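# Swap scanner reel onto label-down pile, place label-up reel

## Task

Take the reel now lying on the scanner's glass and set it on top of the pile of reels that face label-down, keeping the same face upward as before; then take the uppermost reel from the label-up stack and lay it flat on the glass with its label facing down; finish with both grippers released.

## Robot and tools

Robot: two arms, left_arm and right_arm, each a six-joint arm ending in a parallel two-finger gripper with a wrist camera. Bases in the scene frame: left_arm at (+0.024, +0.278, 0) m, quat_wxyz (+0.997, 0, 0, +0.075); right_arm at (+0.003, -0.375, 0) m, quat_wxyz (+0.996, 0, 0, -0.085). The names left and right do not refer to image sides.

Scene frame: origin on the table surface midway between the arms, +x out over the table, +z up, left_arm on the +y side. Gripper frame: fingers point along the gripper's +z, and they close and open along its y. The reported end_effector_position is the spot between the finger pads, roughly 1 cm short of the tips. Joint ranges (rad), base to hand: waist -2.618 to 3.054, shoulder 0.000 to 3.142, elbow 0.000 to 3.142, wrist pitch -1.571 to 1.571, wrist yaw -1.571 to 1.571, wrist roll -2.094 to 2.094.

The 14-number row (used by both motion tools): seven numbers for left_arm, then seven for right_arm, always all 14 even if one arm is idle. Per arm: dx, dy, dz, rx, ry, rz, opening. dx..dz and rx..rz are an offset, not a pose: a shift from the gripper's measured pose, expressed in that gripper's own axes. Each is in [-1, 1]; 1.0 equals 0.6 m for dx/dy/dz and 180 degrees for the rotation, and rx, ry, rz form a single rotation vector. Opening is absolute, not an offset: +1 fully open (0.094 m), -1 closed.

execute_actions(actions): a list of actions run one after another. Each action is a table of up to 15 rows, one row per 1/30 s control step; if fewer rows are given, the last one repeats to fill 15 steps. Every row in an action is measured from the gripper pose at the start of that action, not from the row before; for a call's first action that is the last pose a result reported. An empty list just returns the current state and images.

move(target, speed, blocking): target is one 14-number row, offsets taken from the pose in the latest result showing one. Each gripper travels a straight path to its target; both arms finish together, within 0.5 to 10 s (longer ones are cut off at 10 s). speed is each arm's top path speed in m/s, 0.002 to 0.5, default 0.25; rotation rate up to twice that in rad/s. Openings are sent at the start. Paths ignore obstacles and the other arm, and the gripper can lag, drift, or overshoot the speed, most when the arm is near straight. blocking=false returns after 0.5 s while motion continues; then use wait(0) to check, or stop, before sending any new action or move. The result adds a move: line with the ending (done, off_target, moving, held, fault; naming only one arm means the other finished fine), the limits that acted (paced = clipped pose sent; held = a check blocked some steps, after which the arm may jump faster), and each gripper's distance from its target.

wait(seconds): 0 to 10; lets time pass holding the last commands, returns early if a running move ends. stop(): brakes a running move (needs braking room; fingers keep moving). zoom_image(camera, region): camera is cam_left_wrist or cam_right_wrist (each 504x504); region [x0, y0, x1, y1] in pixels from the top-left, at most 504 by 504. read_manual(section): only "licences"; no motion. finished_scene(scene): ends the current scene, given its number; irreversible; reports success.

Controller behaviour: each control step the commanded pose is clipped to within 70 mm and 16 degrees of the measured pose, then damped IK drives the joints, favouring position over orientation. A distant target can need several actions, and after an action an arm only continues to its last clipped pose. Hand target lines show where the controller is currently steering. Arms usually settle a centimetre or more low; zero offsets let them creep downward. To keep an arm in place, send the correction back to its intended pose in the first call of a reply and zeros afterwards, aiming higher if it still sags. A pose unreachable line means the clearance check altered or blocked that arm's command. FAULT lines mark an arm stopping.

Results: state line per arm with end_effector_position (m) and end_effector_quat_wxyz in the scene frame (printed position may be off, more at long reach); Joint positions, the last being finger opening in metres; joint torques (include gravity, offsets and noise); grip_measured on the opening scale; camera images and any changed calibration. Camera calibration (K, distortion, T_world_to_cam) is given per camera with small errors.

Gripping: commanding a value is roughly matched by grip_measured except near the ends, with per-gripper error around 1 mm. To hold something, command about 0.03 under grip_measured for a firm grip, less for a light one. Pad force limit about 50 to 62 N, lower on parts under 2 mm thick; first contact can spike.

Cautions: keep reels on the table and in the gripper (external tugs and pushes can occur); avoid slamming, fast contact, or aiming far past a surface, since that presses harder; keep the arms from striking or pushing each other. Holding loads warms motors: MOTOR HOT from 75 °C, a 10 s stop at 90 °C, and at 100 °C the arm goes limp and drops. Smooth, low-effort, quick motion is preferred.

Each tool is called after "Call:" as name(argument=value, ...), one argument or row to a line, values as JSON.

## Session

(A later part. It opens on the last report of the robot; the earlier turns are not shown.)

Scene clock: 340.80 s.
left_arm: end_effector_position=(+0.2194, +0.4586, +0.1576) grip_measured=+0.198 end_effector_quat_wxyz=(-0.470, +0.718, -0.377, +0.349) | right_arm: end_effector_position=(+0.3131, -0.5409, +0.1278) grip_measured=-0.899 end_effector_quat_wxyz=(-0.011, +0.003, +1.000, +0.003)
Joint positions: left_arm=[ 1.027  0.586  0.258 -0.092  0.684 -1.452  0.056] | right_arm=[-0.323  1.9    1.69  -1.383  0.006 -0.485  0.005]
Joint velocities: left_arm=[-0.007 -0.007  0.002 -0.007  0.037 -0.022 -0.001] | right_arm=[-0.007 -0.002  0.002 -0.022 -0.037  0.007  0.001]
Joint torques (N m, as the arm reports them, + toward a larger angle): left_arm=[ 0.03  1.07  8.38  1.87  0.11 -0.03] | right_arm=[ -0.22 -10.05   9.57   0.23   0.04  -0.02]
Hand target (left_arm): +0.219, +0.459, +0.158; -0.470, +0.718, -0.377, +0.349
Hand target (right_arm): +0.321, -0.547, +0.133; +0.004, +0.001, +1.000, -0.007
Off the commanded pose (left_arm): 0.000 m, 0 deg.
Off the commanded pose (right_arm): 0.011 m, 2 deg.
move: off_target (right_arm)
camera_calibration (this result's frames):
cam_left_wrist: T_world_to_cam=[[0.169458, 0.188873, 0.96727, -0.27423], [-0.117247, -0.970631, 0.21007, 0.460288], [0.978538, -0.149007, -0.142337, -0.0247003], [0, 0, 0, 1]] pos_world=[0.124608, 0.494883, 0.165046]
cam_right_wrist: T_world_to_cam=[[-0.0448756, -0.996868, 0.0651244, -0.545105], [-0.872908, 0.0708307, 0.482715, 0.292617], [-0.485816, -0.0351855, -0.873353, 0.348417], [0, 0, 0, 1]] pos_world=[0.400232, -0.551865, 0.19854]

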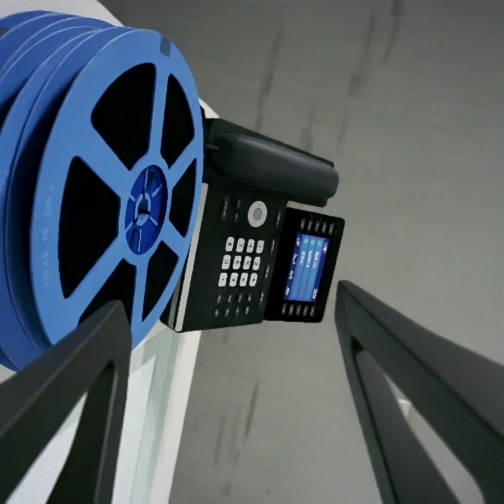

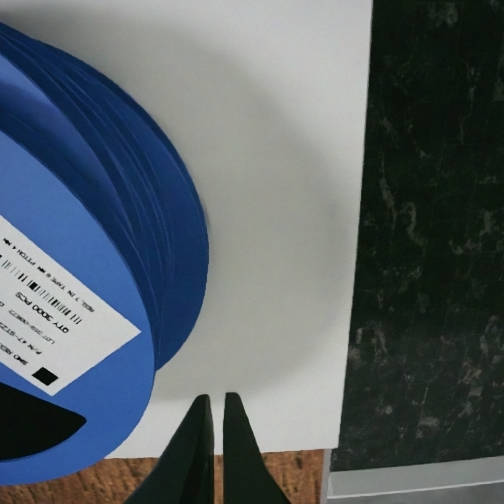

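Call:
move(
  target=[0,0,0,0,0,0,0.2,-0.005,-0.005,0.055,0,0,0,-0.9],
  speed=0.08,
)

Scene clock: 345.10 s.
left_arm: end_effector_position=(+0.2194, +0.4586, +0.1576) grip_measured=+0.198 end_effector_quat_wxyz=(-0.470, +0.718, -0.377, +0.349) | right_arm: end_effector_position=(+0.3156, -0.5423, +0.1032) grip_measured=-0.899 end_effector_quat_wxyz=(-0.005, +0.002, +1.000, -0.001)
Joint positions: left_arm=[ 1.027  0.586  0.258 -0.092  0.684 -1.452  0.056] | right_arm=[-0.323  1.9    1.593 -1.272  0.006 -0.487  0.005]
Joint velocities: left_arm=[-0.002 -0.002 -0.007 -0.037  0.007 -0.095 -0.   ] | right_arm=[-0.002  0.002  0.002 -0.066 -0.066  0.037  0.   ]
Joint torques (N m, as the arm reports them, + toward a larger angle): left_arm=[ 0.02  1.07  8.36  1.86  0.11 -0.03] | right_arm=[-0.21 -9.01  5.98  0.26  0.01  0.  ]
Hand target (left_arm): +0.219, +0.459, +0.158; -0.470, +0.718, -0.377, +0.349
Hand target (right_arm): +0.315, -0.544, +0.095; -0.011, +0.003, +1.000, +0.003
Off the commanded pose (left_arm): 0.000 m, 0 deg.
Off the commanded pose (right_arm): 0.009 m, 1 deg.
move: done
camera_calibration (this result's frames):
cam_left_wrist: T_world_to_cam=[[0.169458, 0.188873, 0.96727, -0.27423], [-0.117247, -0.970631, 0.21007, 0.460288], [0.978538, -0.149007, -0.142337, -0.0247003], [0, 0, 0, 1]] pos_world=[0.124608, 0.494883, 0.165046]
cam_right_wrist: T_world_to_cam=[[-0.0437751, -0.996525, 0.0708595, -0.545498], [-0.878664, 0.0721569, 0.471957, 0.310432], [-0.47543, -0.0416017, -0.878769, 0.321938], [0, 0, 0, 1]] pos_world=[0.401945, -0.552609, 0.175052]

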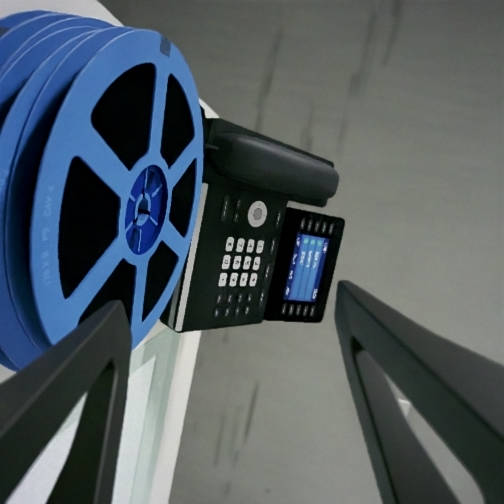

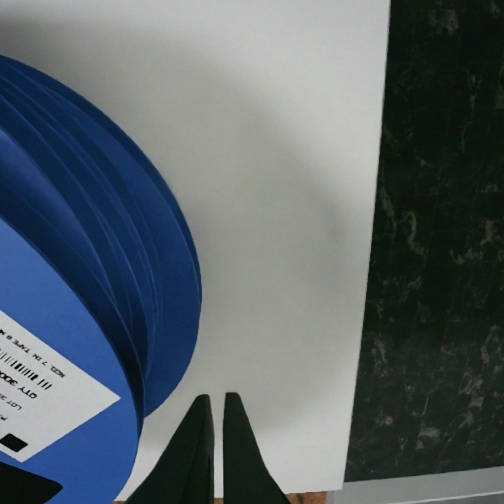

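Call:
move(
  target=[0,0,0,0,0,0,0.2,0,0.01,0.027,0,0,0,-0.9],
  speed=0.04,
)

Scene clock: 349.50 s.
left_arm: end_effector_position=(+0.2194, +0.4586, +0.1576) grip_measured=+0.198 end_effector_quat_wxyz=(-0.470, +0.718, -0.377, +0.349) | right_arm: end_effector_position=(+0.3139, -0.5384, +0.0884) grip_measured=-0.899 end_effector_quat_wxyz=(-0.008, +0.004, +1.000, +0.001)
Joint positions: left_arm=[ 1.027  0.586  0.258 -0.092  0.684 -1.452  0.056] | right_arm=[-0.315  1.9    1.533 -1.221  0.006 -0.478  0.005]
Joint velocities: left_arm=[ 0.002  0.002  0.012 -0.037  0.051 -0.037 -0.001] | right_arm=[-0.012 -0.002 -0.002  0.007  0.051  0.007  0.   ]
Joint torques (N m, as the arm reports them, + toward a larger angle): left_arm=[ 0.03  1.06  8.36  1.86  0.11 -0.02] | right_arm=[  0.5  -10.84   5.84   0.25   0.01   0.06]
Hand target (left_arm): +0.219, +0.459, +0.158; -0.470, +0.718, -0.377, +0.349
Hand target (right_arm): +0.315, -0.536, +0.087; -0.005, +0.002, +1.000, -0.000
Off the commanded pose (left_arm): 0.000 m, 0 deg.
Off the commanded pose (right_arm): 0.003 m, 0 deg.
move: done
camera_calibration (this result's frames):
cam_left_wrist: T_world_to_cam=[[0.169458, 0.188873, 0.96727, -0.27423], [-0.117247, -0.970631, 0.21007, 0.460288], [0.978538, -0.149007, -0.142337, -0.0247003], [0, 0, 0, 1]] pos_world=[0.124608, 0.494883, 0.165046]
cam_right_wrist: T_world_to_cam=[[-0.0455881, -0.996662, 0.0677216, -0.539942], [-0.875295, 0.0725242, 0.47812, 0.314215], [-0.481436, -0.0374798, -0.87568, 0.312078], [0, 0, 0, 1]] pos_world=[0.400662, -0.549231, 0.159613]

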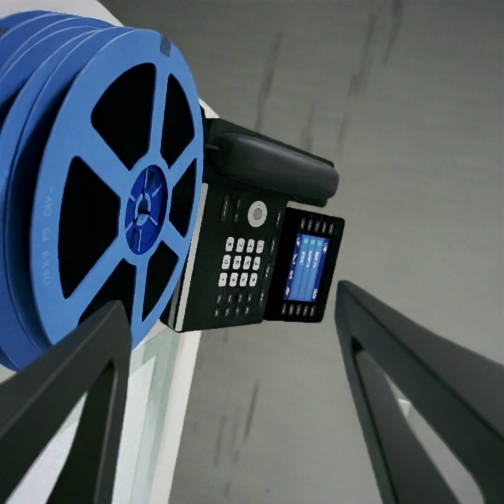

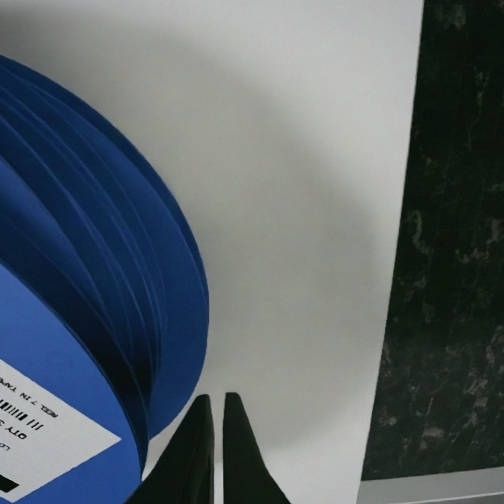

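Call:
move(
  target=[0,0,0,0,0,0,0.2,0,0.125,-0.008,0,0,0,-0.9],
  speed=0.04,
)

Scene clock: 355.47 s.
left_arm: end_effector_position=(+0.2194, +0.4586, +0.1576) grip_measured=+0.198 end_effector_quat_wxyz=(-0.470, +0.718, -0.377, +0.349) | right_arm: end_effector_position=(+0.3147, -0.4702, +0.0868) grip_measured=-0.899 end_effector_quat_wxyz=(-0.021, +0.005, +1.000, -0.002)
Joint positions: left_arm=[ 1.027  0.586  0.258 -0.092  0.684 -1.452  0.056] | right_arm=[-0.122  1.826  1.431 -1.215  0.016 -0.281  0.005]
Joint velocities: left_arm=[-0.002 -0.037 -0.007 -0.037  0.081 -0.022 -0.001] | right_arm=[ 0.007 -0.002  0.012 -0.007  0.037  0.007 -0.   ]
Joint torques (N m, as the arm reports them, + toward a larger angle): left_arm=[ 0.02  1.05  8.37  1.86  0.11 -0.02] | right_arm=[  0.71 -12.54   5.62   0.12  -0.15   0.06]
Hand target (left_arm): +0.219, +0.459, +0.158; -0.470, +0.718, -0.377, +0.349
Hand target (right_arm): +0.314, -0.463, +0.094; -0.008, +0.004, +1.000, +0.003
Off the commanded pose (left_arm): 0.000 m, 0 deg.
Off the commanded pose (right_arm): 0.009 m, 2 deg.
move: done
camera_calibration (this result's frames):
cam_left_wrist: T_world_to_cam=[[0.169458, 0.188873, 0.96727, -0.27423], [-0.117247, -0.970631, 0.21007, 0.460288], [0.978538, -0.149007, -0.142337, -0.0247003], [0, 0, 0, 1]] pos_world=[0.124608, 0.494883, 0.165046]
cam_right_wrist: T_world_to_cam=[[-0.0471936, -0.996003, 0.0758321, -0.471668], [-0.862571, 0.0789198, 0.499742, 0.307908], [-0.50373, -0.0418259, -0.862848, 0.317528], [0, 0, 0, 1]] pos_world=[0.403281, -0.480802, 0.155872]

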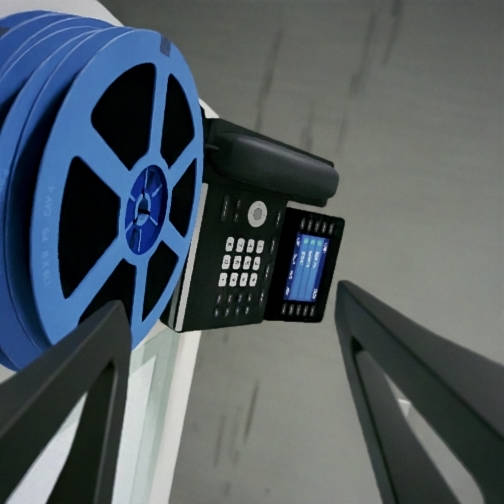

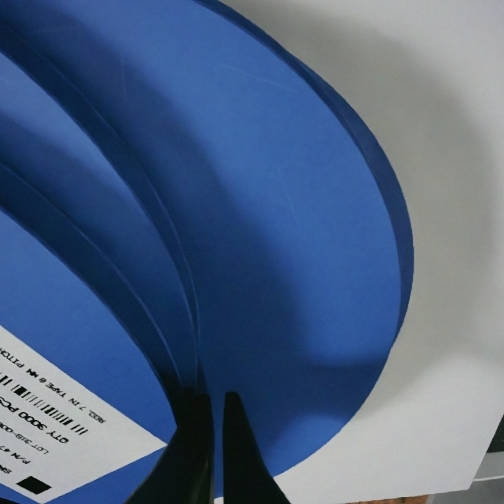

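Call:
move(
  target=[0,0,0,0,0,0,0.2,0.05,0.03,-0.2,0,0,0,-0.9],
  speed=0.12,
)

Scene clock: 361.27 s.
left_arm: end_effector_position=(+0.2194, +0.4586, +0.1576) grip_measured=+0.198 end_effector_quat_wxyz=(-0.470, +0.718, -0.377, +0.349) | right_arm: end_effector_position=(+0.2891, -0.4546, +0.1964) grip_measured=-0.899 end_effector_quat_wxyz=(+0.010, +0.006, +1.000, -0.012)
Joint positions: left_arm=[ 1.027  0.586  0.258 -0.092  0.684 -1.452  0.056] | right_arm=[-0.096  1.671  1.686 -1.559  0.018 -0.253  0.005]
Joint velocities: left_arm=[ 0.002  0.007 -0.017  0.007  0.051 -0.007 -0.001] | right_arm=[ 0.012 -0.012 -0.002  0.051 -0.022 -0.066 -0.   ]
Joint torques (N m, as the arm reports them, + toward a larger angle): left_arm=[ 0.01  1.07  8.36  1.86  0.11 -0.03] | right_arm=[ 0.59 -9.51  9.06  0.15 -0.03  0.1 ]
Hand target (left_arm): +0.219, +0.459, +0.158; -0.470, +0.718, -0.377, +0.349
Hand target (right_arm): +0.290, -0.452, +0.207; +0.026, +0.005, +1.000, -0.015
Off the commanded pose (left_arm): 0.000 m, 0 deg.
Off the commanded pose (right_arm): 0.012 m, 4 deg.
joint sent to its limit (right arm) — the command would take joint 4 (wrist pitch) past its lower limit, so that joint was sent only as far as its limit.
move: off_target (right_arm)
camera_calibration (this result's frames):
cam_left_wrist: T_world_to_cam=[[0.169458, 0.188873, 0.96727, -0.27423], [-0.117247, -0.970631, 0.21007, 0.460288], [0.978538, -0.149007, -0.142337, -0.0247003], [0, 0, 0, 1]] pos_world=[0.124608, 0.494883, 0.165046]
cam_right_wrist: T_world_to_cam=[[-0.0536386, -0.99428, 0.0923542, -0.466287], [-0.892207, 0.0892542, 0.44272, 0.254261], [-0.44843, -0.0586522, -0.891891, 0.381923], [0, 0, 0, 1]] pos_world=[0.373109, -0.463913, 0.271131]

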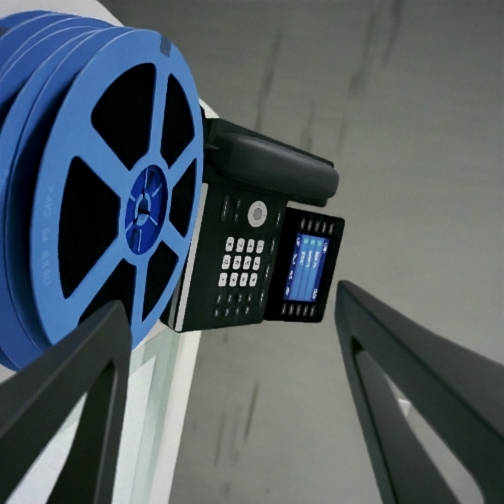

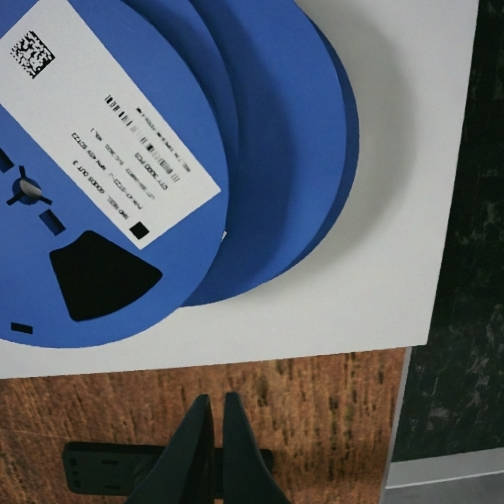

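Call:
move(
  target=[0,0,0,0,0,0,0.2,-0.045,-0.055,0.14,0,0.015,0,-0.9],
  speed=0.1,
)

Scene clock: 379.60 s.
left_arm: end_effector_position=(+0.2194, +0.4586, +0.1576) grip_measured=+0.198 end_effector_quat_wxyz=(-0.470, +0.718, -0.377, +0.349) | right_arm: end_effector_position=(+0.3175, -0.4859, +0.1184) grip_measured=-0.899 end_effector_quat_wxyz=(-0.011, +0.006, +1.000, -0.009)
Joint positions: left_arm=[ 1.027  0.586  0.258 -0.092  0.684 -1.452  0.056] | right_arm=[-0.16   1.82   1.549 -1.315  0.025 -0.318  0.005]
Joint velocities: left_arm=[-0.002  0.017 -0.017 -0.066 -0.051 -0.037  0.001] | right_arm=[-0.007 -0.012 -0.002 -0.022 -0.007 -0.022  0.001]
Joint torques (N m, as the arm reports them, + toward a larger angle): left_arm=[ 0.03  1.07  8.36  1.86  0.11 -0.02] | right_arm=[-0.42 -8.83  6.12  0.25  0.07 -0.02]
Hand target (left_arm): +0.219, +0.459, +0.158; -0.470, +0.718, -0.377, +0.349
Hand target (right_arm): +0.317, -0.490, +0.114; -0.013, +0.006, +1.000, -0.012
Off the commanded pose (left_arm): 0.000 m, 0 deg.
Off the commanded pose (right_arm): 0.006 m, 0 deg.
move: done
camera_calibration (this result's frames):
cam_left_wrist: T_world_to_cam=[[0.169458, 0.188873, 0.96727, -0.27423], [-0.117247, -0.970631, 0.21007, 0.460288], [0.978538, -0.149007, -0.142337, -0.0247003], [0, 0, 0, 1]] pos_world=[0.124608, 0.494883, 0.165046]
cam_right_wrist: T_world_to_cam=[[-0.0490669, -0.994811, 0.0891289, -0.489935], [-0.872661, 0.0861077, 0.480676, 0.304702], [-0.485856, -0.0541941, -0.872357, 0.334948], [0, 0, 0, 1]] pos_world=[0.404598, -0.495477, 0.189398]

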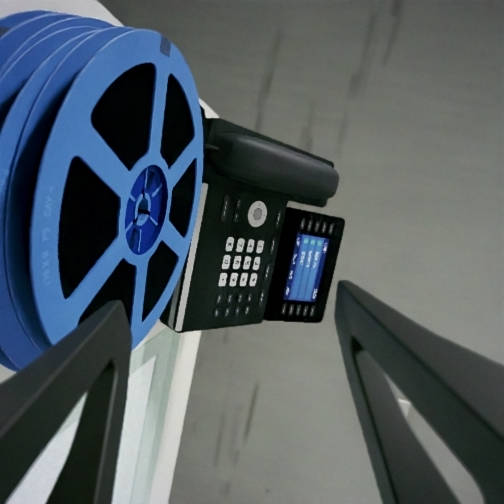

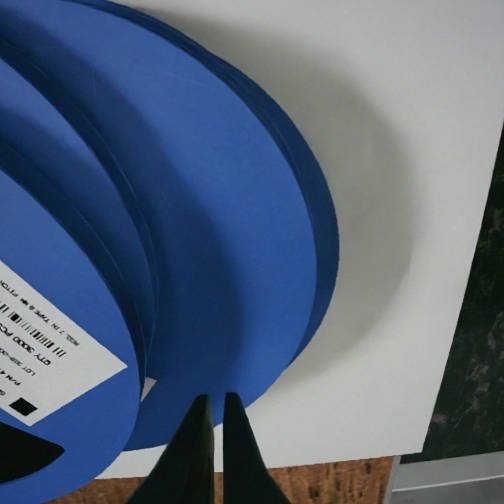

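Call:
move(
  target=[0,0,0,0,0,0,0.2,0,0,0.03,0,0,0,-0.9],
  speed=0.04,
)

Scene clock: 387.00 s.
left_arm: end_effector_position=(+0.2194, +0.4586, +0.1576) grip_measured=+0.198 end_effector_quat_wxyz=(-0.470, +0.718, -0.377, +0.349) | right_arm: end_effector_position=(+0.3169, -0.4857, +0.1045) grip_measured=-0.899 end_effector_quat_wxyz=(-0.011, +0.005, +1.000, -0.010)
Joint positions: left_arm=[ 1.027  0.586  0.258 -0.092  0.684 -1.452  0.056] | right_arm=[-0.16   1.82   1.495 -1.259  0.025 -0.319  0.005]
Joint velocities: left_arm=[-0.017 -0.007 -0.017  0.066 -0.081 -0.022 -0.   ] | right_arm=[ 0.002  0.007 -0.002  0.007 -0.007 -0.022  0.001]
Joint torques (N m, as the arm reports them, + toward a larger angle): left_arm=[ 0.02  1.07  8.36  1.86  0.11 -0.02] | right_arm=[-0.05 -9.31  5.87  0.26  0.02  0.01]
Hand target (left_arm): +0.219, +0.459, +0.158; -0.470, +0.718, -0.377, +0.349
Hand target (right_arm): +0.317, -0.486, +0.100; -0.011, +0.005, +1.000, -0.009
Off the commanded pose (left_arm): 0.000 m, 0 deg.
Off the commanded pose (right_arm): 0.004 m, 0 deg.
move: done
camera_calibration (this result's frames):
cam_left_wrist: T_world_to_cam=[[0.169458, 0.188873, 0.96727, -0.27423], [-0.117247, -0.970631, 0.21007, 0.460288], [0.978538, -0.149007, -0.142337, -0.0247003], [0, 0, 0, 1]] pos_world=[0.124608, 0.494883, 0.165046]
cam_right_wrist: T_world_to_cam=[[-0.0483713, -0.994827, 0.0893238, -0.488781], [-0.873066, 0.0855528, 0.480038, 0.310753], [-0.485197, -0.0547655, -0.872688, 0.322156], [0, 0, 0, 1]] pos_world=[0.403974, -0.495196, 0.175628]

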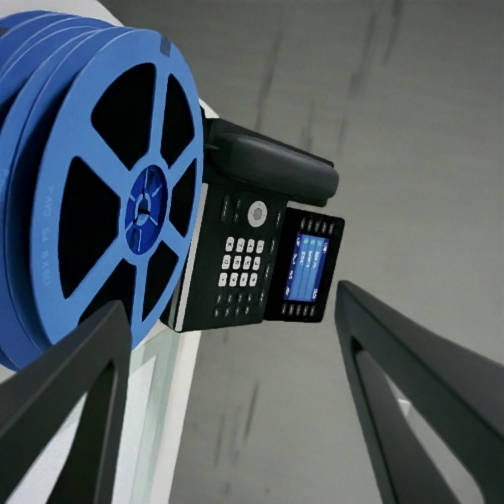

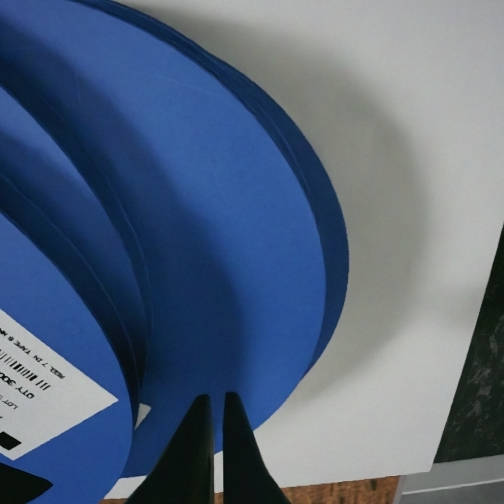

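Call:
move(
  target=[0,0,0,0,0,0,0.2,0,0,0.016,0,0,0,-0.9],
  speed=0.03,
)

Call:
move(
  target=[0,0,0,0,0,0,0.2,0,0.085,-0.008,0,0,0,-0.9],
  speed=0.03,
)

Scene clock: 396.57 s.
left_arm: end_effector_position=(+0.2194, +0.4586, +0.1576) grip_measured=+0.198 end_effector_quat_wxyz=(-0.470, +0.718, -0.377, +0.349) | right_arm: end_effector_position=(+0.3162, -0.4854, +0.0991) grip_measured=-0.899 end_effector_quat_wxyz=(-0.011, +0.005, +1.000, -0.009)
Joint positions: left_arm=[ 1.027  0.586  0.258 -0.092  0.684 -1.452  0.056] | right_arm=[-0.16   1.82   1.473 -1.238  0.025 -0.319  0.005]
Joint velocities: left_arm=[ 0.002 -0.012 -0.012 -0.11  -0.037  0.051  0.   ] | right_arm=[-0.022 -0.007  0.007 -0.007 -0.007 -0.022  0.   ]
Joint torques (N m, as the arm reports them, + toward a larger angle): left_arm=[ 0.02  1.06  8.37  1.86  0.11 -0.03] | right_arm=[ 0.02 -9.31  5.87  0.27  0.02  0.02]
Hand target (left_arm): +0.219, +0.459, +0.158; -0.470, +0.718, -0.377, +0.349
Hand target (right_arm): +0.317, -0.486, +0.095; -0.011, +0.005, +1.000, -0.010
Off the commanded pose (left_arm): 0.000 m, 0 deg.
Off the commanded pose (right_arm): 0.004 m, 0 deg.
move: done
camera_calibration (this result's frames):
cam_left_wrist: T_world_to_cam=[[0.169458, 0.188873, 0.96727, -0.27423], [-0.117247, -0.970631, 0.21007, 0.460288], [0.978538, -0.149007, -0.142337, -0.0247003], [0, 0, 0, 1]] pos_world=[0.124608, 0.494883, 0.165046]
cam_right_wrist: T_world_to_cam=[[-0.0483069, -0.994849, 0.0891131, -0.488106], [-0.872719, 0.0854341, 0.48069, 0.312528], [-0.485827, -0.0545501, -0.872351, 0.317348], [0, 0, 0, 1]] pos_world=[0.403346, -0.494981, 0.170107]

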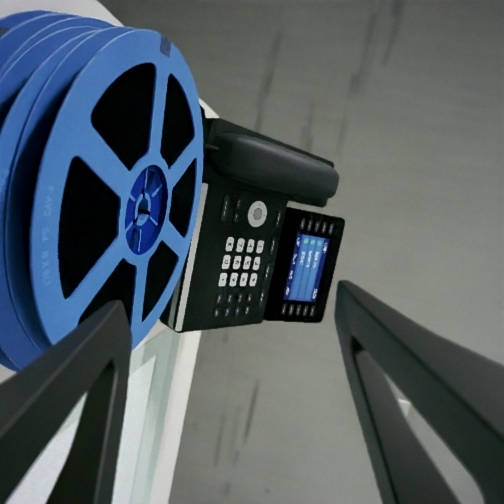

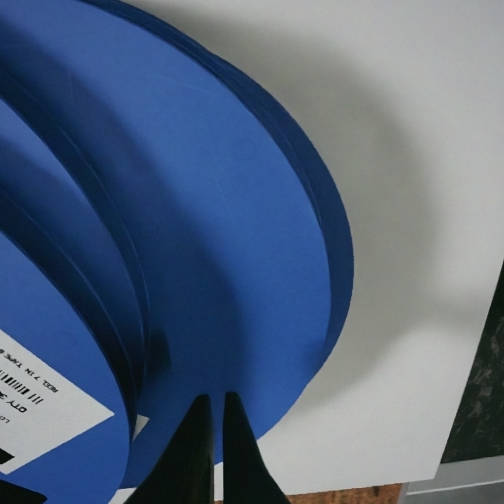

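Scene clock: 398.57 s.
left_arm: end_effector_position=(+0.2194, +0.4586, +0.1576) grip_measured=+0.198 end_effector_quat_wxyz=(-0.470, +0.718, -0.377, +0.349) | right_arm: end_effector_position=(+0.3208, -0.4395, +0.0962) grip_measured=-0.899 end_effector_quat_wxyz=(-0.017, +0.006, +1.000, -0.012)
Joint positions: left_arm=[ 1.027  0.586  0.258 -0.092  0.684 -1.452  0.056] | right_arm=[-0.019  1.806  1.443 -1.238  0.029 -0.176  0.005]
Joint velocities: left_arm=[-0.017 -0.007  0.002 -0.037  0.051  0.051  0.001] | right_arm=[-0.002  0.002 -0.002 -0.051  0.007 -0.007  0.001]
Joint torques (N m, as the arm reports them, + toward a larger angle): left_arm=[ 0.02  1.06  8.37  1.86  0.11 -0.02] | right_arm=[  0.63 -12.2    5.76   0.04  -0.07   0.08]
Hand target (left_arm): +0.219, +0.459, +0.158; -0.470, +0.718, -0.377, +0.349
Hand target (right_arm): +0.317, -0.434, +0.103; -0.011, +0.005, +1.000, -0.008
Off the commanded pose (left_arm): 0.000 m, 0 deg.
Off the commanded pose (right_arm): 0.009 m, 1 deg.
move: done
camera_calibration (this result's frames):
cam_left_wrist: T_world_to_cam=[[0.169458, 0.188873, 0.96727, -0.27423], [-0.117247, -0.970631, 0.21007, 0.460288], [0.978538, -0.149007, -0.142337, -0.0247003], [0, 0, 0, 1]] pos_world=[0.124608, 0.494883, 0.165046]
cam_right_wrist: T_world_to_cam=[[-0.0484528, -0.994365, 0.0942899, -0.442138], [-0.866313, 0.0888231, 0.491541, 0.312325], [-0.497146, -0.057868, -0.865735, 0.321065], [0, 0, 0, 1]] pos_world=[0.408764, -0.448809, 0.166125]

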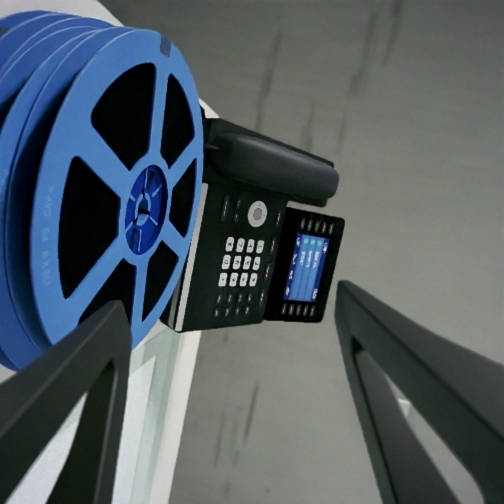

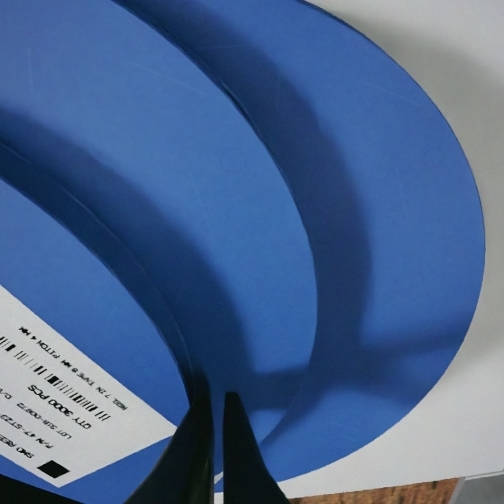

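Call:
move(
  target=[0,0,0,0,0,0,0.2,0.03,0.1,-0.19,0,0,0,-0.9],
  speed=0.12,
)

Scene clock: 402.83 s.
left_arm: end_effector_position=(+0.2194, +0.4586, +0.1576) grip_measured=+0.198 end_effector_quat_wxyz=(-0.470, +0.718, -0.377, +0.349) | right_arm: end_effector_position=(+0.3072, -0.3796, +0.1974) grip_measured=-0.899 end_effector_quat_wxyz=(+0.017, +0.004, +1.000, -0.014)
Joint positions: left_arm=[ 1.027  0.586  0.258 -0.092  0.684 -1.452  0.056] | right_arm=[ 0.166  1.694  1.715 -1.558  0.028  0.004  0.005]
Joint velocities: left_arm=[-0.002  0.002 -0.002 -0.066 -0.066  0.007 -0.   ] | right_arm=[ 0.007 -0.002 -0.007 -0.095  0.007  0.037 -0.   ]
Joint torques (N m, as the arm reports them, + toward a larger angle): left_arm=[ 0.04  1.06  8.37  1.86  0.11 -0.02] | right_arm=[ 0.36 -9.7   9.03  0.15 -0.04  0.05]
Hand target (left_arm): +0.219, +0.459, +0.158; -0.470, +0.718, -0.377, +0.349
Hand target (right_arm): +0.307, -0.377, +0.209; +0.033, +0.005, +0.999, -0.011
Off the commanded pose (left_arm): 0.000 m, 0 deg.
Off the commanded pose (right_arm): 0.012 m, 4 deg.
joint sent to its limit (right arm) — the command would take joint 4 (wrist pitch) past its lower limit, so that joint was sent only as far as its limit.
move: off_target (right_arm)
camera_calibration (this result's frames):
cam_left_wrist: T_world_to_cam=[[0.169458, 0.188873, 0.96727, -0.27423], [-0.117247, -0.970631, 0.21007, 0.460288], [0.978538, -0.149007, -0.142337, -0.0247003], [0, 0, 0, 1]] pos_world=[0.124608, 0.494883, 0.165046]
cam_right_wrist: T_world_to_cam=[[-0.0503468, -0.994183, 0.0952146, -0.392375], [-0.897973, 0.0867912, 0.431407, 0.266369], [-0.437161, -0.0637801, -0.897119, 0.390974], [0, 0, 0, 1]] pos_world=[0.390356, -0.388275, 0.273196]

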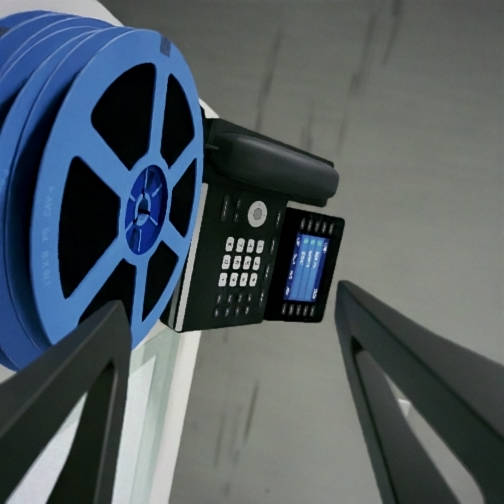

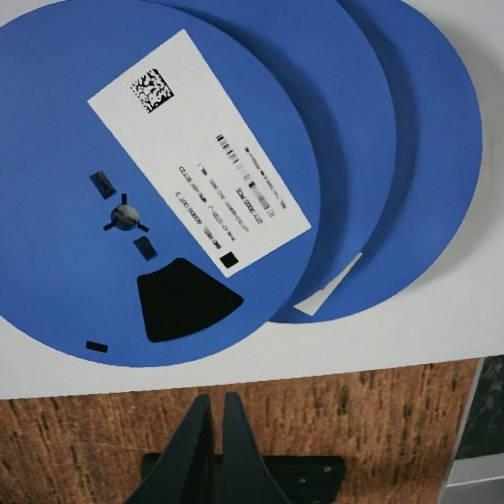

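Call:
move(
  target=[0,0,0,0,0,0,0.2,0.02,0.3,0.09,0.313,-0.059,-0.06,-0.3],
  speed=0.15,
)

Scene clock: 425.03 s.
left_arm: end_effector_position=(+0.2194, +0.4586, +0.1576) grip_measured=+0.198 end_effector_quat_wxyz=(-0.470, +0.718, -0.377, +0.349) | right_arm: end_effector_position=(+0.2926, -0.2020, +0.1339) grip_measured=-0.301 end_effector_quat_wxyz=(+0.172, -0.137, +0.895, -0.388)
Joint positions: left_arm=[ 1.027  0.586  0.258 -0.092  0.684 -1.452  0.056] | right_arm=[ 1.094  2.035  1.628 -1.559  0.804  0.791  0.033]
Joint velocities: left_arm=[-0.007 -0.002 -0.007  0.066  0.037 -0.007  0.   ] | right_arm=[ 0.022  0.007 -0.007  0.022  0.007 -0.022 -0.   ]
Joint torques (N m, as the arm reports them, + toward a larger angle): left_arm=[ 0.02  1.07  8.37  1.86  0.11 -0.03] | right_arm=[  0.29 -10.07   7.88  -0.52   0.5    0.11]
Hand target (left_arm): +0.219, +0.459, +0.158; -0.470, +0.718, -0.377, +0.349
Hand target (right_arm): +0.297, -0.200, +0.138; +0.184, -0.137, +0.890, -0.394
Off the commanded pose (left_arm): 0.000 m, 0 deg.
Off the commanded pose (right_arm): 0.007 m, 16 deg.
joint sent to its limit (right arm) — the command would take joint 4 (wrist pitch) past its lower limit, so that joint was sent only as far as its limit.
move: off_target (right_arm)
camera_calibration (this result's frames):
cam_left_wrist: T_world_to_cam=[[0.169458, 0.188873, 0.96727, -0.27423], [-0.117247, -0.970631, 0.21007, 0.460288], [0.978538, -0.149007, -0.142337, -0.0247003], [0, 0, 0, 1]] pos_world=[0.124608, 0.494883, 0.165046]
cam_right_wrist: T_world_to_cam=[[0.047136, -0.630175, 0.775021, -0.25651], [-0.997624, 0.00932959, 0.0682605, 0.327344], [-0.0502467, -0.776397, -0.628238, 0.0457419], [0, 0, 0, 1]] pos_world=[0.340955, -0.129187, 0.205193]

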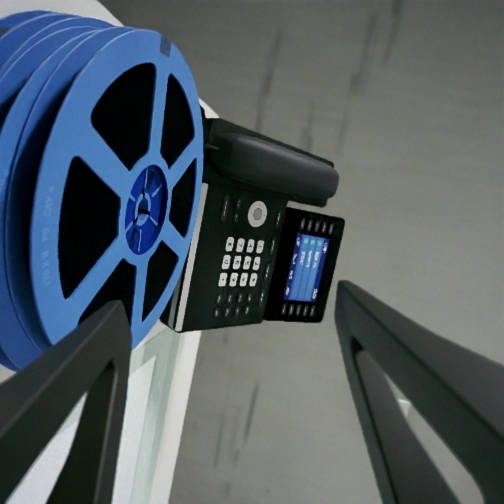

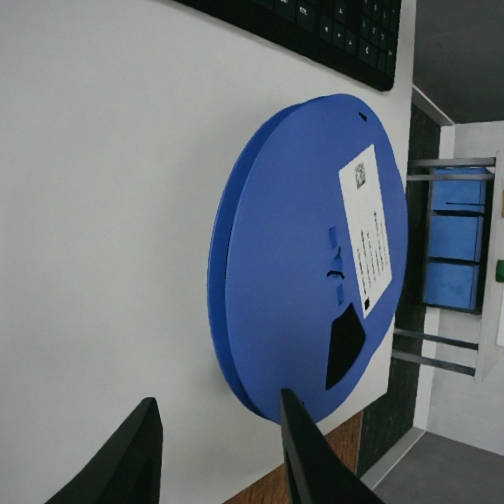

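Call:
move(
  target=[0,0,0,0,0,0,0.2,0.088,0.03,0.02,0.09,0,0,-0.3],
  speed=0.08,
)

Scene clock: 437.33 s.
left_arm: end_effector_position=(+0.2194, +0.4586, +0.1576) grip_measured=+0.198 end_effector_quat_wxyz=(-0.470, +0.718, -0.377, +0.349) | right_arm: end_effector_position=(+0.2477, -0.2163, +0.1061) grip_measured=-0.301 end_effector_quat_wxyz=(+0.213, -0.131, +0.859, -0.447)
Joint positions: left_arm=[ 1.027  0.586  0.258 -0.092  0.684 -1.452  0.056] | right_arm=[ 1.23   2.035  1.379 -1.562  0.878  1.07   0.033]
Joint velocities: left_arm=[ 0.007 -0.012  0.002  0.037  0.022 -0.037 -0.001] | right_arm=[-0.002 -0.012 -0.007 -0.022 -0.007 -0.037  0.001]
Joint torques (N m, as the arm reports them, + toward a larger angle): left_arm=[ 0.03  1.07  8.37  1.86  0.11 -0.03] | right_arm=[ 0.46 -8.14  4.2  -0.84  0.52  0.1 ]
Hand target (left_arm): +0.219, +0.459, +0.158; -0.470, +0.718, -0.377, +0.349
Hand target (right_arm): +0.248, -0.218, +0.102; +0.216, -0.140, +0.848, -0.463
Off the commanded pose (left_arm): 0.000 m, 0 deg.
Off the commanded pose (right_arm): 0.004 m, 9 deg.
joint sent to its limit (right arm) — the command would take joint 4 (wrist pitch) past its lower limit, so that joint was sent only as far as its limit.
move: off_target (right_arm)
camera_calibration (this result's frames):
cam_left_wrist: T_world_to_cam=[[0.169458, 0.188873, 0.96727, -0.27423], [-0.117247, -0.970631, 0.21007, 0.460288], [0.978538, -0.149007, -0.142337, -0.0247003], [0, 0, 0, 1]] pos_world=[0.124608, 0.494883, 0.165046]
cam_right_wrist: T_world_to_cam=[[-0.0335501, -0.531283, 0.84653, -0.207998], [-0.999225, 0.000404325, -0.0393481, 0.294521], [0.0205627, -0.847194, -0.530885, -0.0282307], [0, 0, 0, 1]] pos_world=[0.287895, -0.134542, 0.172678]

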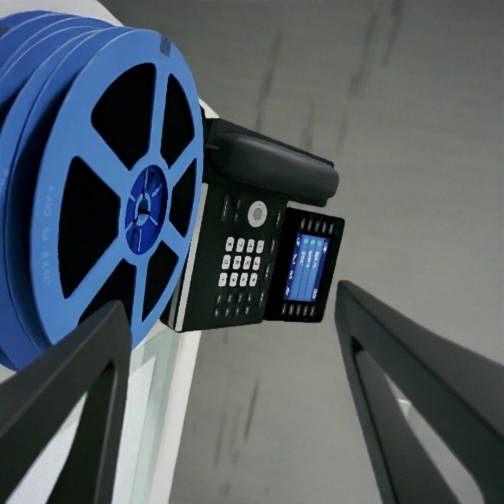

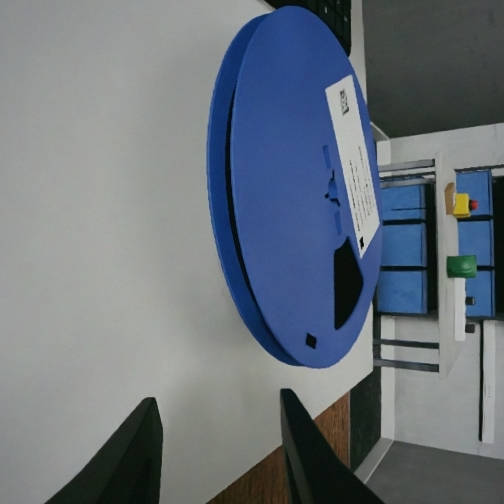

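Call:
move(
  target=[0,0,0,0,0,0,0.2,0.007,0.028,0.018,0.01,0,0,-0.3],
  speed=0.05,
)

Scene clock: 448.40 s.
left_arm: end_effector_position=(+0.2194, +0.4586, +0.1576) grip_measured=+0.198 end_effector_quat_wxyz=(-0.470, +0.718, -0.377, +0.349) | right_arm: end_effector_position=(+0.2487, -0.2144, +0.0909) grip_measured=-0.301 end_effector_quat_wxyz=(+0.211, -0.126, +0.856, -0.455)
Joint positions: left_arm=[ 1.027  0.586  0.258 -0.092  0.684 -1.452  0.056] | right_arm=[ 1.23   2.088  1.379 -1.54   0.877  1.095  0.033]
Joint velocities: left_arm=[-0.012  0.007 -0.007 -0.022  0.095 -0.037  0.001] | right_arm=[-0.017 -0.002  0.002  0.051 -0.037 -0.022 -0.001]
Joint torques (N m, as the arm reports them, + toward a larger angle): left_arm=[ 0.02  1.06  8.36  1.86  0.11 -0.02] | right_arm=[ 0.18 -9.48  3.34 -0.69  0.39  0.12]
Hand target (left_arm): +0.219, +0.459, +0.158; -0.470, +0.718, -0.377, +0.349
Hand target (right_arm): +0.248, -0.216, +0.086; +0.215, -0.128, +0.852, -0.461
Off the commanded pose (left_arm): 0.000 m, 0 deg.
Off the commanded pose (right_arm): 0.006 m, 1 deg.
move: done
camera_calibration (this result's frames):
cam_left_wrist: T_world_to_cam=[[0.169458, 0.188873, 0.96727, -0.27423], [-0.117247, -0.970631, 0.21007, 0.460288], [0.978538, -0.149007, -0.142337, -0.0247003], [0, 0, 0, 1]] pos_world=[0.124608, 0.494883, 0.165046]
cam_right_wrist: T_world_to_cam=[[-0.0431549, -0.518679, 0.85388, -0.189745], [-0.999007, 0.0129183, -0.0426426, 0.297845], [0.0110871, -0.854872, -0.518721, -0.0350987], [0, 0, 0, 1]] pos_world=[0.28975, -0.132269, 0.156514]

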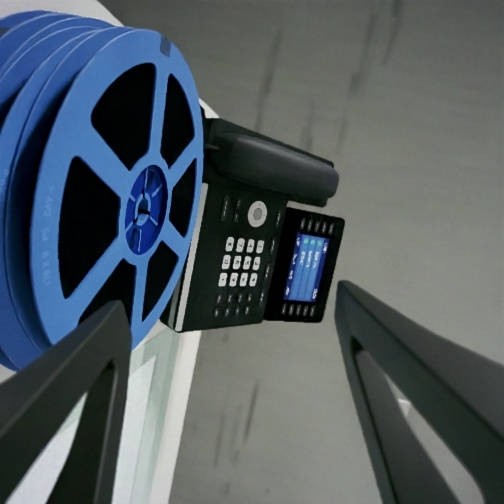

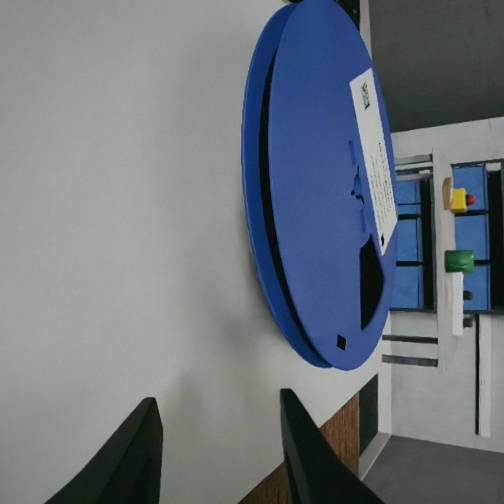

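Call:
move(
  target=[0,0,0,0,0,0,0.2,0,-0.062,0.098,0.01,0,0,-0.3],
  speed=0.04,
)

Scene clock: 453.80 s.
left_arm: end_effector_position=(+0.2194, +0.4586, +0.1576) grip_measured=+0.198 end_effector_quat_wxyz=(-0.470, +0.718, -0.377, +0.349) | right_arm: end_effector_position=(+0.2747, -0.2755, +0.0863) grip_measured=-0.301 end_effector_quat_wxyz=(+0.195, -0.129, +0.849, -0.473)
Joint positions: left_arm=[ 1.027  0.586  0.258 -0.092  0.684 -1.452  0.056] | right_arm=[ 1.052  1.972  1.186 -1.338  0.977  0.88   0.033]
Joint velocities: left_arm=[-0.002  0.007  0.022  0.007 -0.11   0.022 -0.001] | right_arm=[ 0.002  0.012  0.002  0.007  0.007 -0.125 -0.001]
Joint torques (N m, as the arm reports them, + toward a larger angle): left_arm=[ 0.02  1.08  8.37  1.86  0.11 -0.02] | right_arm=[ -0.37 -12.21   3.8   -0.5    0.55   0.04]
Hand target (left_arm): +0.219, +0.459, +0.158; -0.470, +0.718, -0.377, +0.349
Hand target (right_arm): +0.278, -0.278, +0.093; +0.213, -0.122, +0.848, -0.469
Off the commanded pose (left_arm): 0.000 m, 0 deg.
Off the commanded pose (right_arm): 0.007 m, 2 deg.
move: done
camera_calibration (this result's frames):
cam_left_wrist: T_world_to_cam=[[0.169458, 0.188873, 0.96727, -0.27423], [-0.117247, -0.970631, 0.21007, 0.460288], [0.978538, -0.149007, -0.142337, -0.0247003], [0, 0, 0, 1]] pos_world=[0.124608, 0.494883, 0.165046]
cam_right_wrist: T_world_to_cam=[[-0.0321554, -0.480485, 0.876413, -0.210758], [-0.999398, 0.0268994, -0.0219204, 0.326581], [-0.0130426, -0.87659, -0.481061, -0.0926304], [0, 0, 0, 1]] pos_world=[0.318399, -0.19125, 0.147309]

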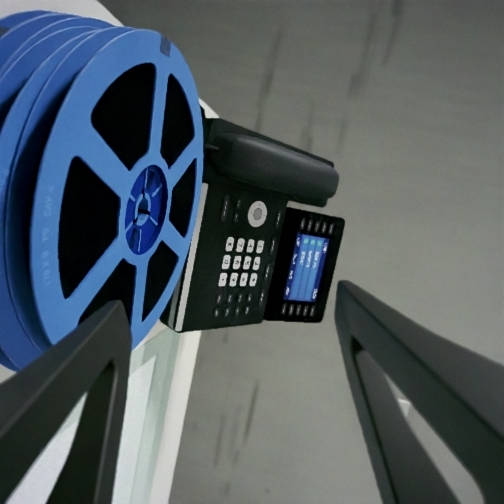

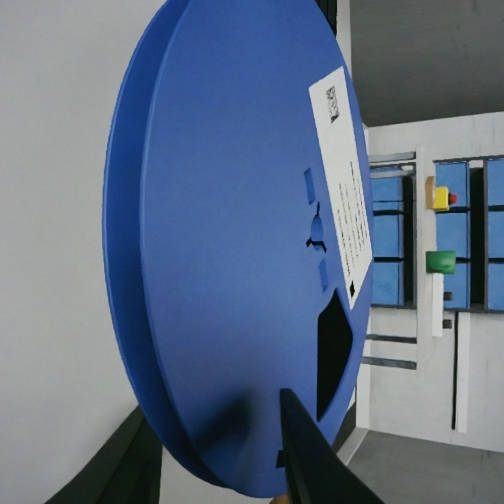

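Upper finger is over the reel, lower next to the rim. Close.

Call:
move(
  target=[0,0,0,0,0,0,0.2,0,-0.005,0,0,0,0,-0.85],
  speed=0.03,
)

Call:
move(
  target=[0,0,0,0,0,0,0.2,0,-0.15,-0.12,0,0,0,-0.85],
  speed=0.08,
)

Scene clock: 459.53 s.
left_arm: end_effector_position=(+0.2194, +0.4586, +0.1576) grip_measured=+0.198 end_effector_quat_wxyz=(-0.470, +0.718, -0.377, +0.349) | right_arm: end_effector_position=(+0.2769, -0.2804, +0.0996) grip_measured=-0.692 end_effector_quat_wxyz=(+0.192, -0.164, +0.825, -0.505)
Joint positions: left_arm=[ 1.027  0.586  0.258 -0.092  0.684 -1.452  0.056] | right_arm=[ 1.056  1.971  1.186 -1.397  1.038  0.849  0.014]
Joint velocities: left_arm=[-0.022 -0.012 -0.012 -0.022  0.007  0.022  0.001] | right_arm=[ 0.002  0.002  0.002  0.007  0.022 -0.022 -0.001]
Joint torques (N m, as the arm reports them, + toward a larger angle): left_arm=[ 0.02  1.06  8.36  1.87  0.11 -0.02] | right_arm=[-0.36 -9.74  5.48 -0.25 -0.14  0.27]
Hand target (left_arm): +0.219, +0.459, +0.158; -0.470, +0.718, -0.377, +0.349
Hand target (right_arm): +0.275, -0.276, +0.089; +0.195, -0.130, +0.849, -0.475
Off the commanded pose (left_arm): 0.000 m, 0 deg.
Off the commanded pose (right_arm): 0.011 m, 6 deg.
move: off_target (right_arm)
camera_calibration (this result's frames):
cam_left_wrist: T_world_to_cam=[[0.169458, 0.188873, 0.96727, -0.27423], [-0.117247, -0.970631, 0.21007, 0.460288], [0.978538, -0.149007, -0.142337, -0.0247003], [0, 0, 0, 1]] pos_world=[0.124608, 0.494883, 0.165046]
cam_right_wrist: T_world_to_cam=[[0.00881418, -0.399575, 0.916658, -0.217427], [-0.999683, -0.0251334, -0.00134321, 0.312604], [0.0235754, -0.916356, -0.39967, -0.119947], [0, 0, 0, 1]] pos_world=[0.317249, -0.188936, 0.151787]

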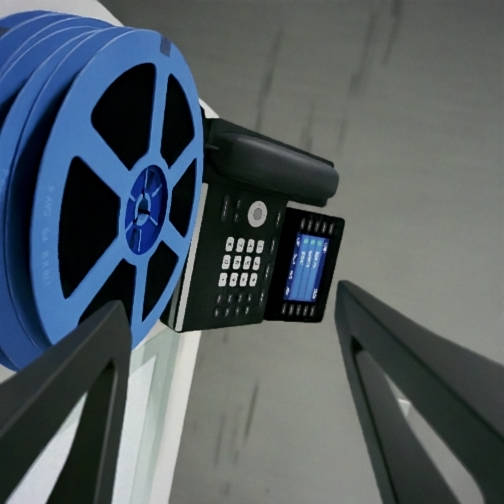

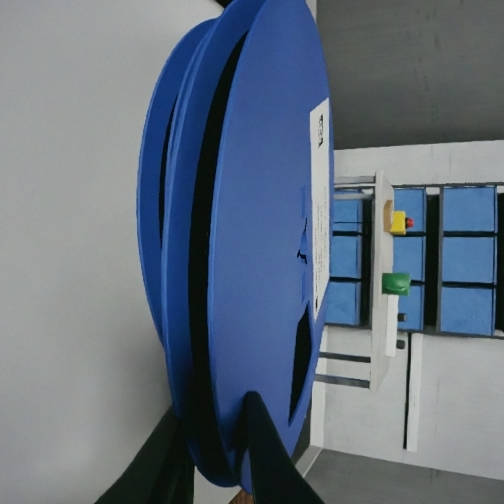

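Scene clock: 461.43 s.
left_arm: end_effector_position=(+0.2194, +0.4586, +0.1576) grip_measured=+0.198 end_effector_quat_wxyz=(-0.470, +0.718, -0.377, +0.349) | right_arm: end_effector_position=(+0.2454, -0.2679, +0.1935) grip_measured=-0.768 end_effector_quat_wxyz=(+0.233, -0.234, +0.842, -0.427)
Joint positions: left_arm=[ 1.027  0.586  0.258 -0.092  0.684 -1.452  0.056] | right_arm=[ 1.17   1.605  1.249 -1.567  0.974  0.647  0.011]
Joint velocities: left_arm=[ 0.002  0.002 -0.022 -0.022 -0.007 -0.007 -0.   ] | right_arm=[-0.012 -0.017 -0.012  0.037 -0.051 -0.066  0.   ]
Joint torques (N m, as the arm reports them, + toward a larger angle): left_arm=[ 0.02  1.07  8.36  1.87  0.11 -0.02] | right_arm=[ 0.56 -9.01  8.99 -0.37  0.68  0.04]
Hand target (left_arm): +0.219, +0.459, +0.158; -0.470, +0.718, -0.377, +0.349
Hand target (right_arm): +0.250, -0.264, +0.210; +0.265, -0.227, +0.837, -0.420
Off the commanded pose (left_arm): 0.000 m, 0 deg.
Off the commanded pose (right_arm): 0.017 m, 13 deg.
joint sent to its limit (right arm) — the command would take joint 4 (wrist pitch) past its lower limit, so that joint was sent only as far as its limit.
move: off_target (right_arm)
camera_calibration (this result's frames):
cam_left_wrist: T_world_to_cam=[[0.169458, 0.188873, 0.96727, -0.27423], [-0.117247, -0.970631, 0.21007, 0.460288], [0.978538, -0.149007, -0.142337, -0.0247003], [0, 0, 0, 1]] pos_world=[0.124608, 0.494883, 0.165046]
cam_right_wrist: T_world_to_cam=[[0.122208, -0.50628, 0.853666, -0.342466], [-0.97833, -0.206293, 0.0177091, 0.224135], [0.16714, -0.837331, -0.52052, -0.0608193], [0, 0, 0, 1]] pos_world=[0.271295, -0.178072, 0.256725]

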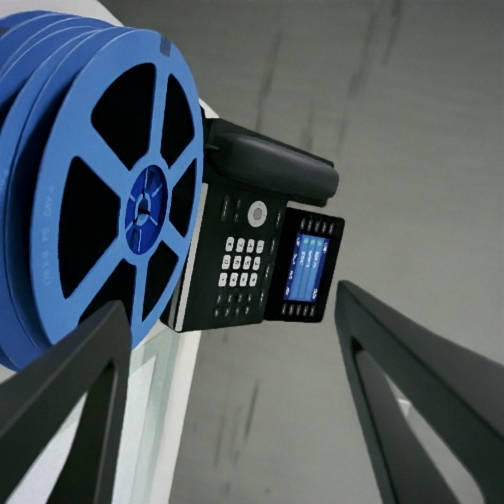

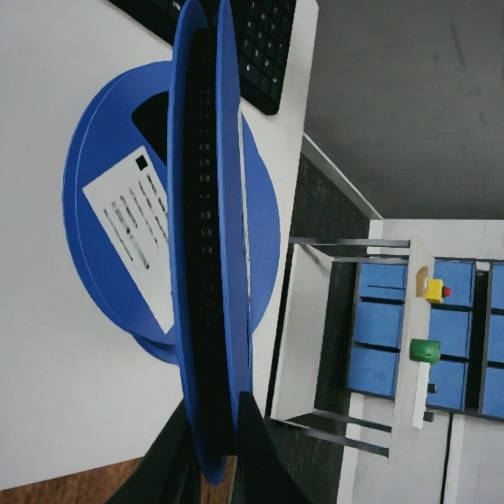

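Call:
move(
  target=[0,0,0,0,0,0,0.2,-0.207,0.03,-0.117,0,0,0,-0.85],
  speed=0.15,
)

Scene clock: 480.70 s.
left_arm: end_effector_position=(+0.2194, +0.4586, +0.1576) grip_measured=+0.198 end_effector_quat_wxyz=(-0.470, +0.718, -0.377, +0.349) | right_arm: end_effector_position=(+0.2909, -0.1456, +0.2247) grip_measured=-0.768 end_effector_quat_wxyz=(+0.280, -0.285, +0.845, -0.355)
Joint positions: left_arm=[ 1.027  0.586  0.258 -0.092  0.684 -1.452  0.056] | right_arm=[ 1.239  1.909  1.796 -1.563  0.935  0.473  0.011]
Joint velocities: left_arm=[ 0.017  0.012 -0.017 -0.007 -0.051  0.007 -0.001] | right_arm=[-0.007  0.002 -0.012  0.007 -0.007 -0.066 -0.001]
Joint torques (N m, as the arm reports them, + toward a larger angle): left_arm=[ 0.02  1.07  8.37  1.86  0.11 -0.03] | right_arm=[ 0.41 -9.66  9.89 -0.03  0.86  0.05]
Hand target (left_arm): +0.219, +0.459, +0.158; -0.470, +0.718, -0.377, +0.349
Hand target (right_arm): +0.297, -0.142, +0.238; +0.305, -0.281, +0.833, -0.366
Off the commanded pose (left_arm): 0.000 m, 0 deg.
Off the commanded pose (right_arm): 0.017 m, 11 deg.
joint sent to its limit (right arm) — the command would take joint 4 (wrist pitch) past its lower limit, so that joint was sent only as far as its limit.
move: off_target (right_arm)
camera_calibration (this result's frames):
cam_left_wrist: T_world_to_cam=[[0.169458, 0.188873, 0.96727, -0.27423], [-0.117247, -0.970631, 0.21007, 0.460288], [0.978538, -0.149007, -0.142337, -0.0247003], [0, 0, 0, 1]] pos_world=[0.124608, 0.494883, 0.165046]
cam_right_wrist: T_world_to_cam=[[0.20722, -0.580648, 0.787342, -0.333363], [-0.933777, -0.357411, -0.0178229, 0.266296], [0.291754, -0.731509, -0.616258, 0.0508619], [0, 0, 0, 1]] pos_world=[0.302902, -0.0611829, 0.298561]

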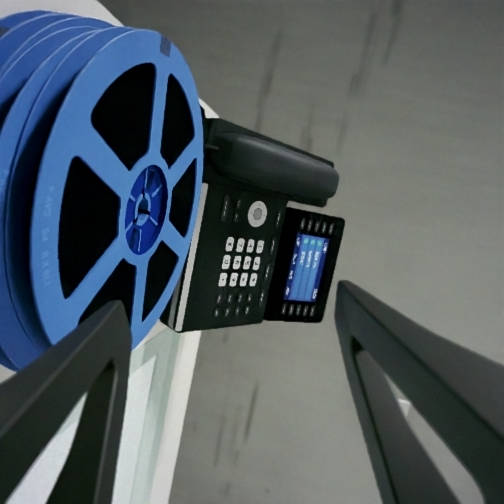

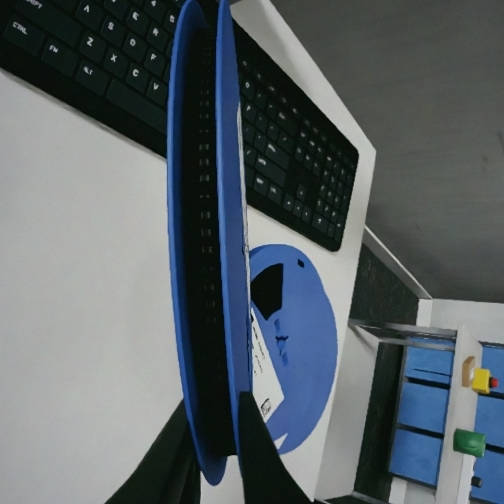

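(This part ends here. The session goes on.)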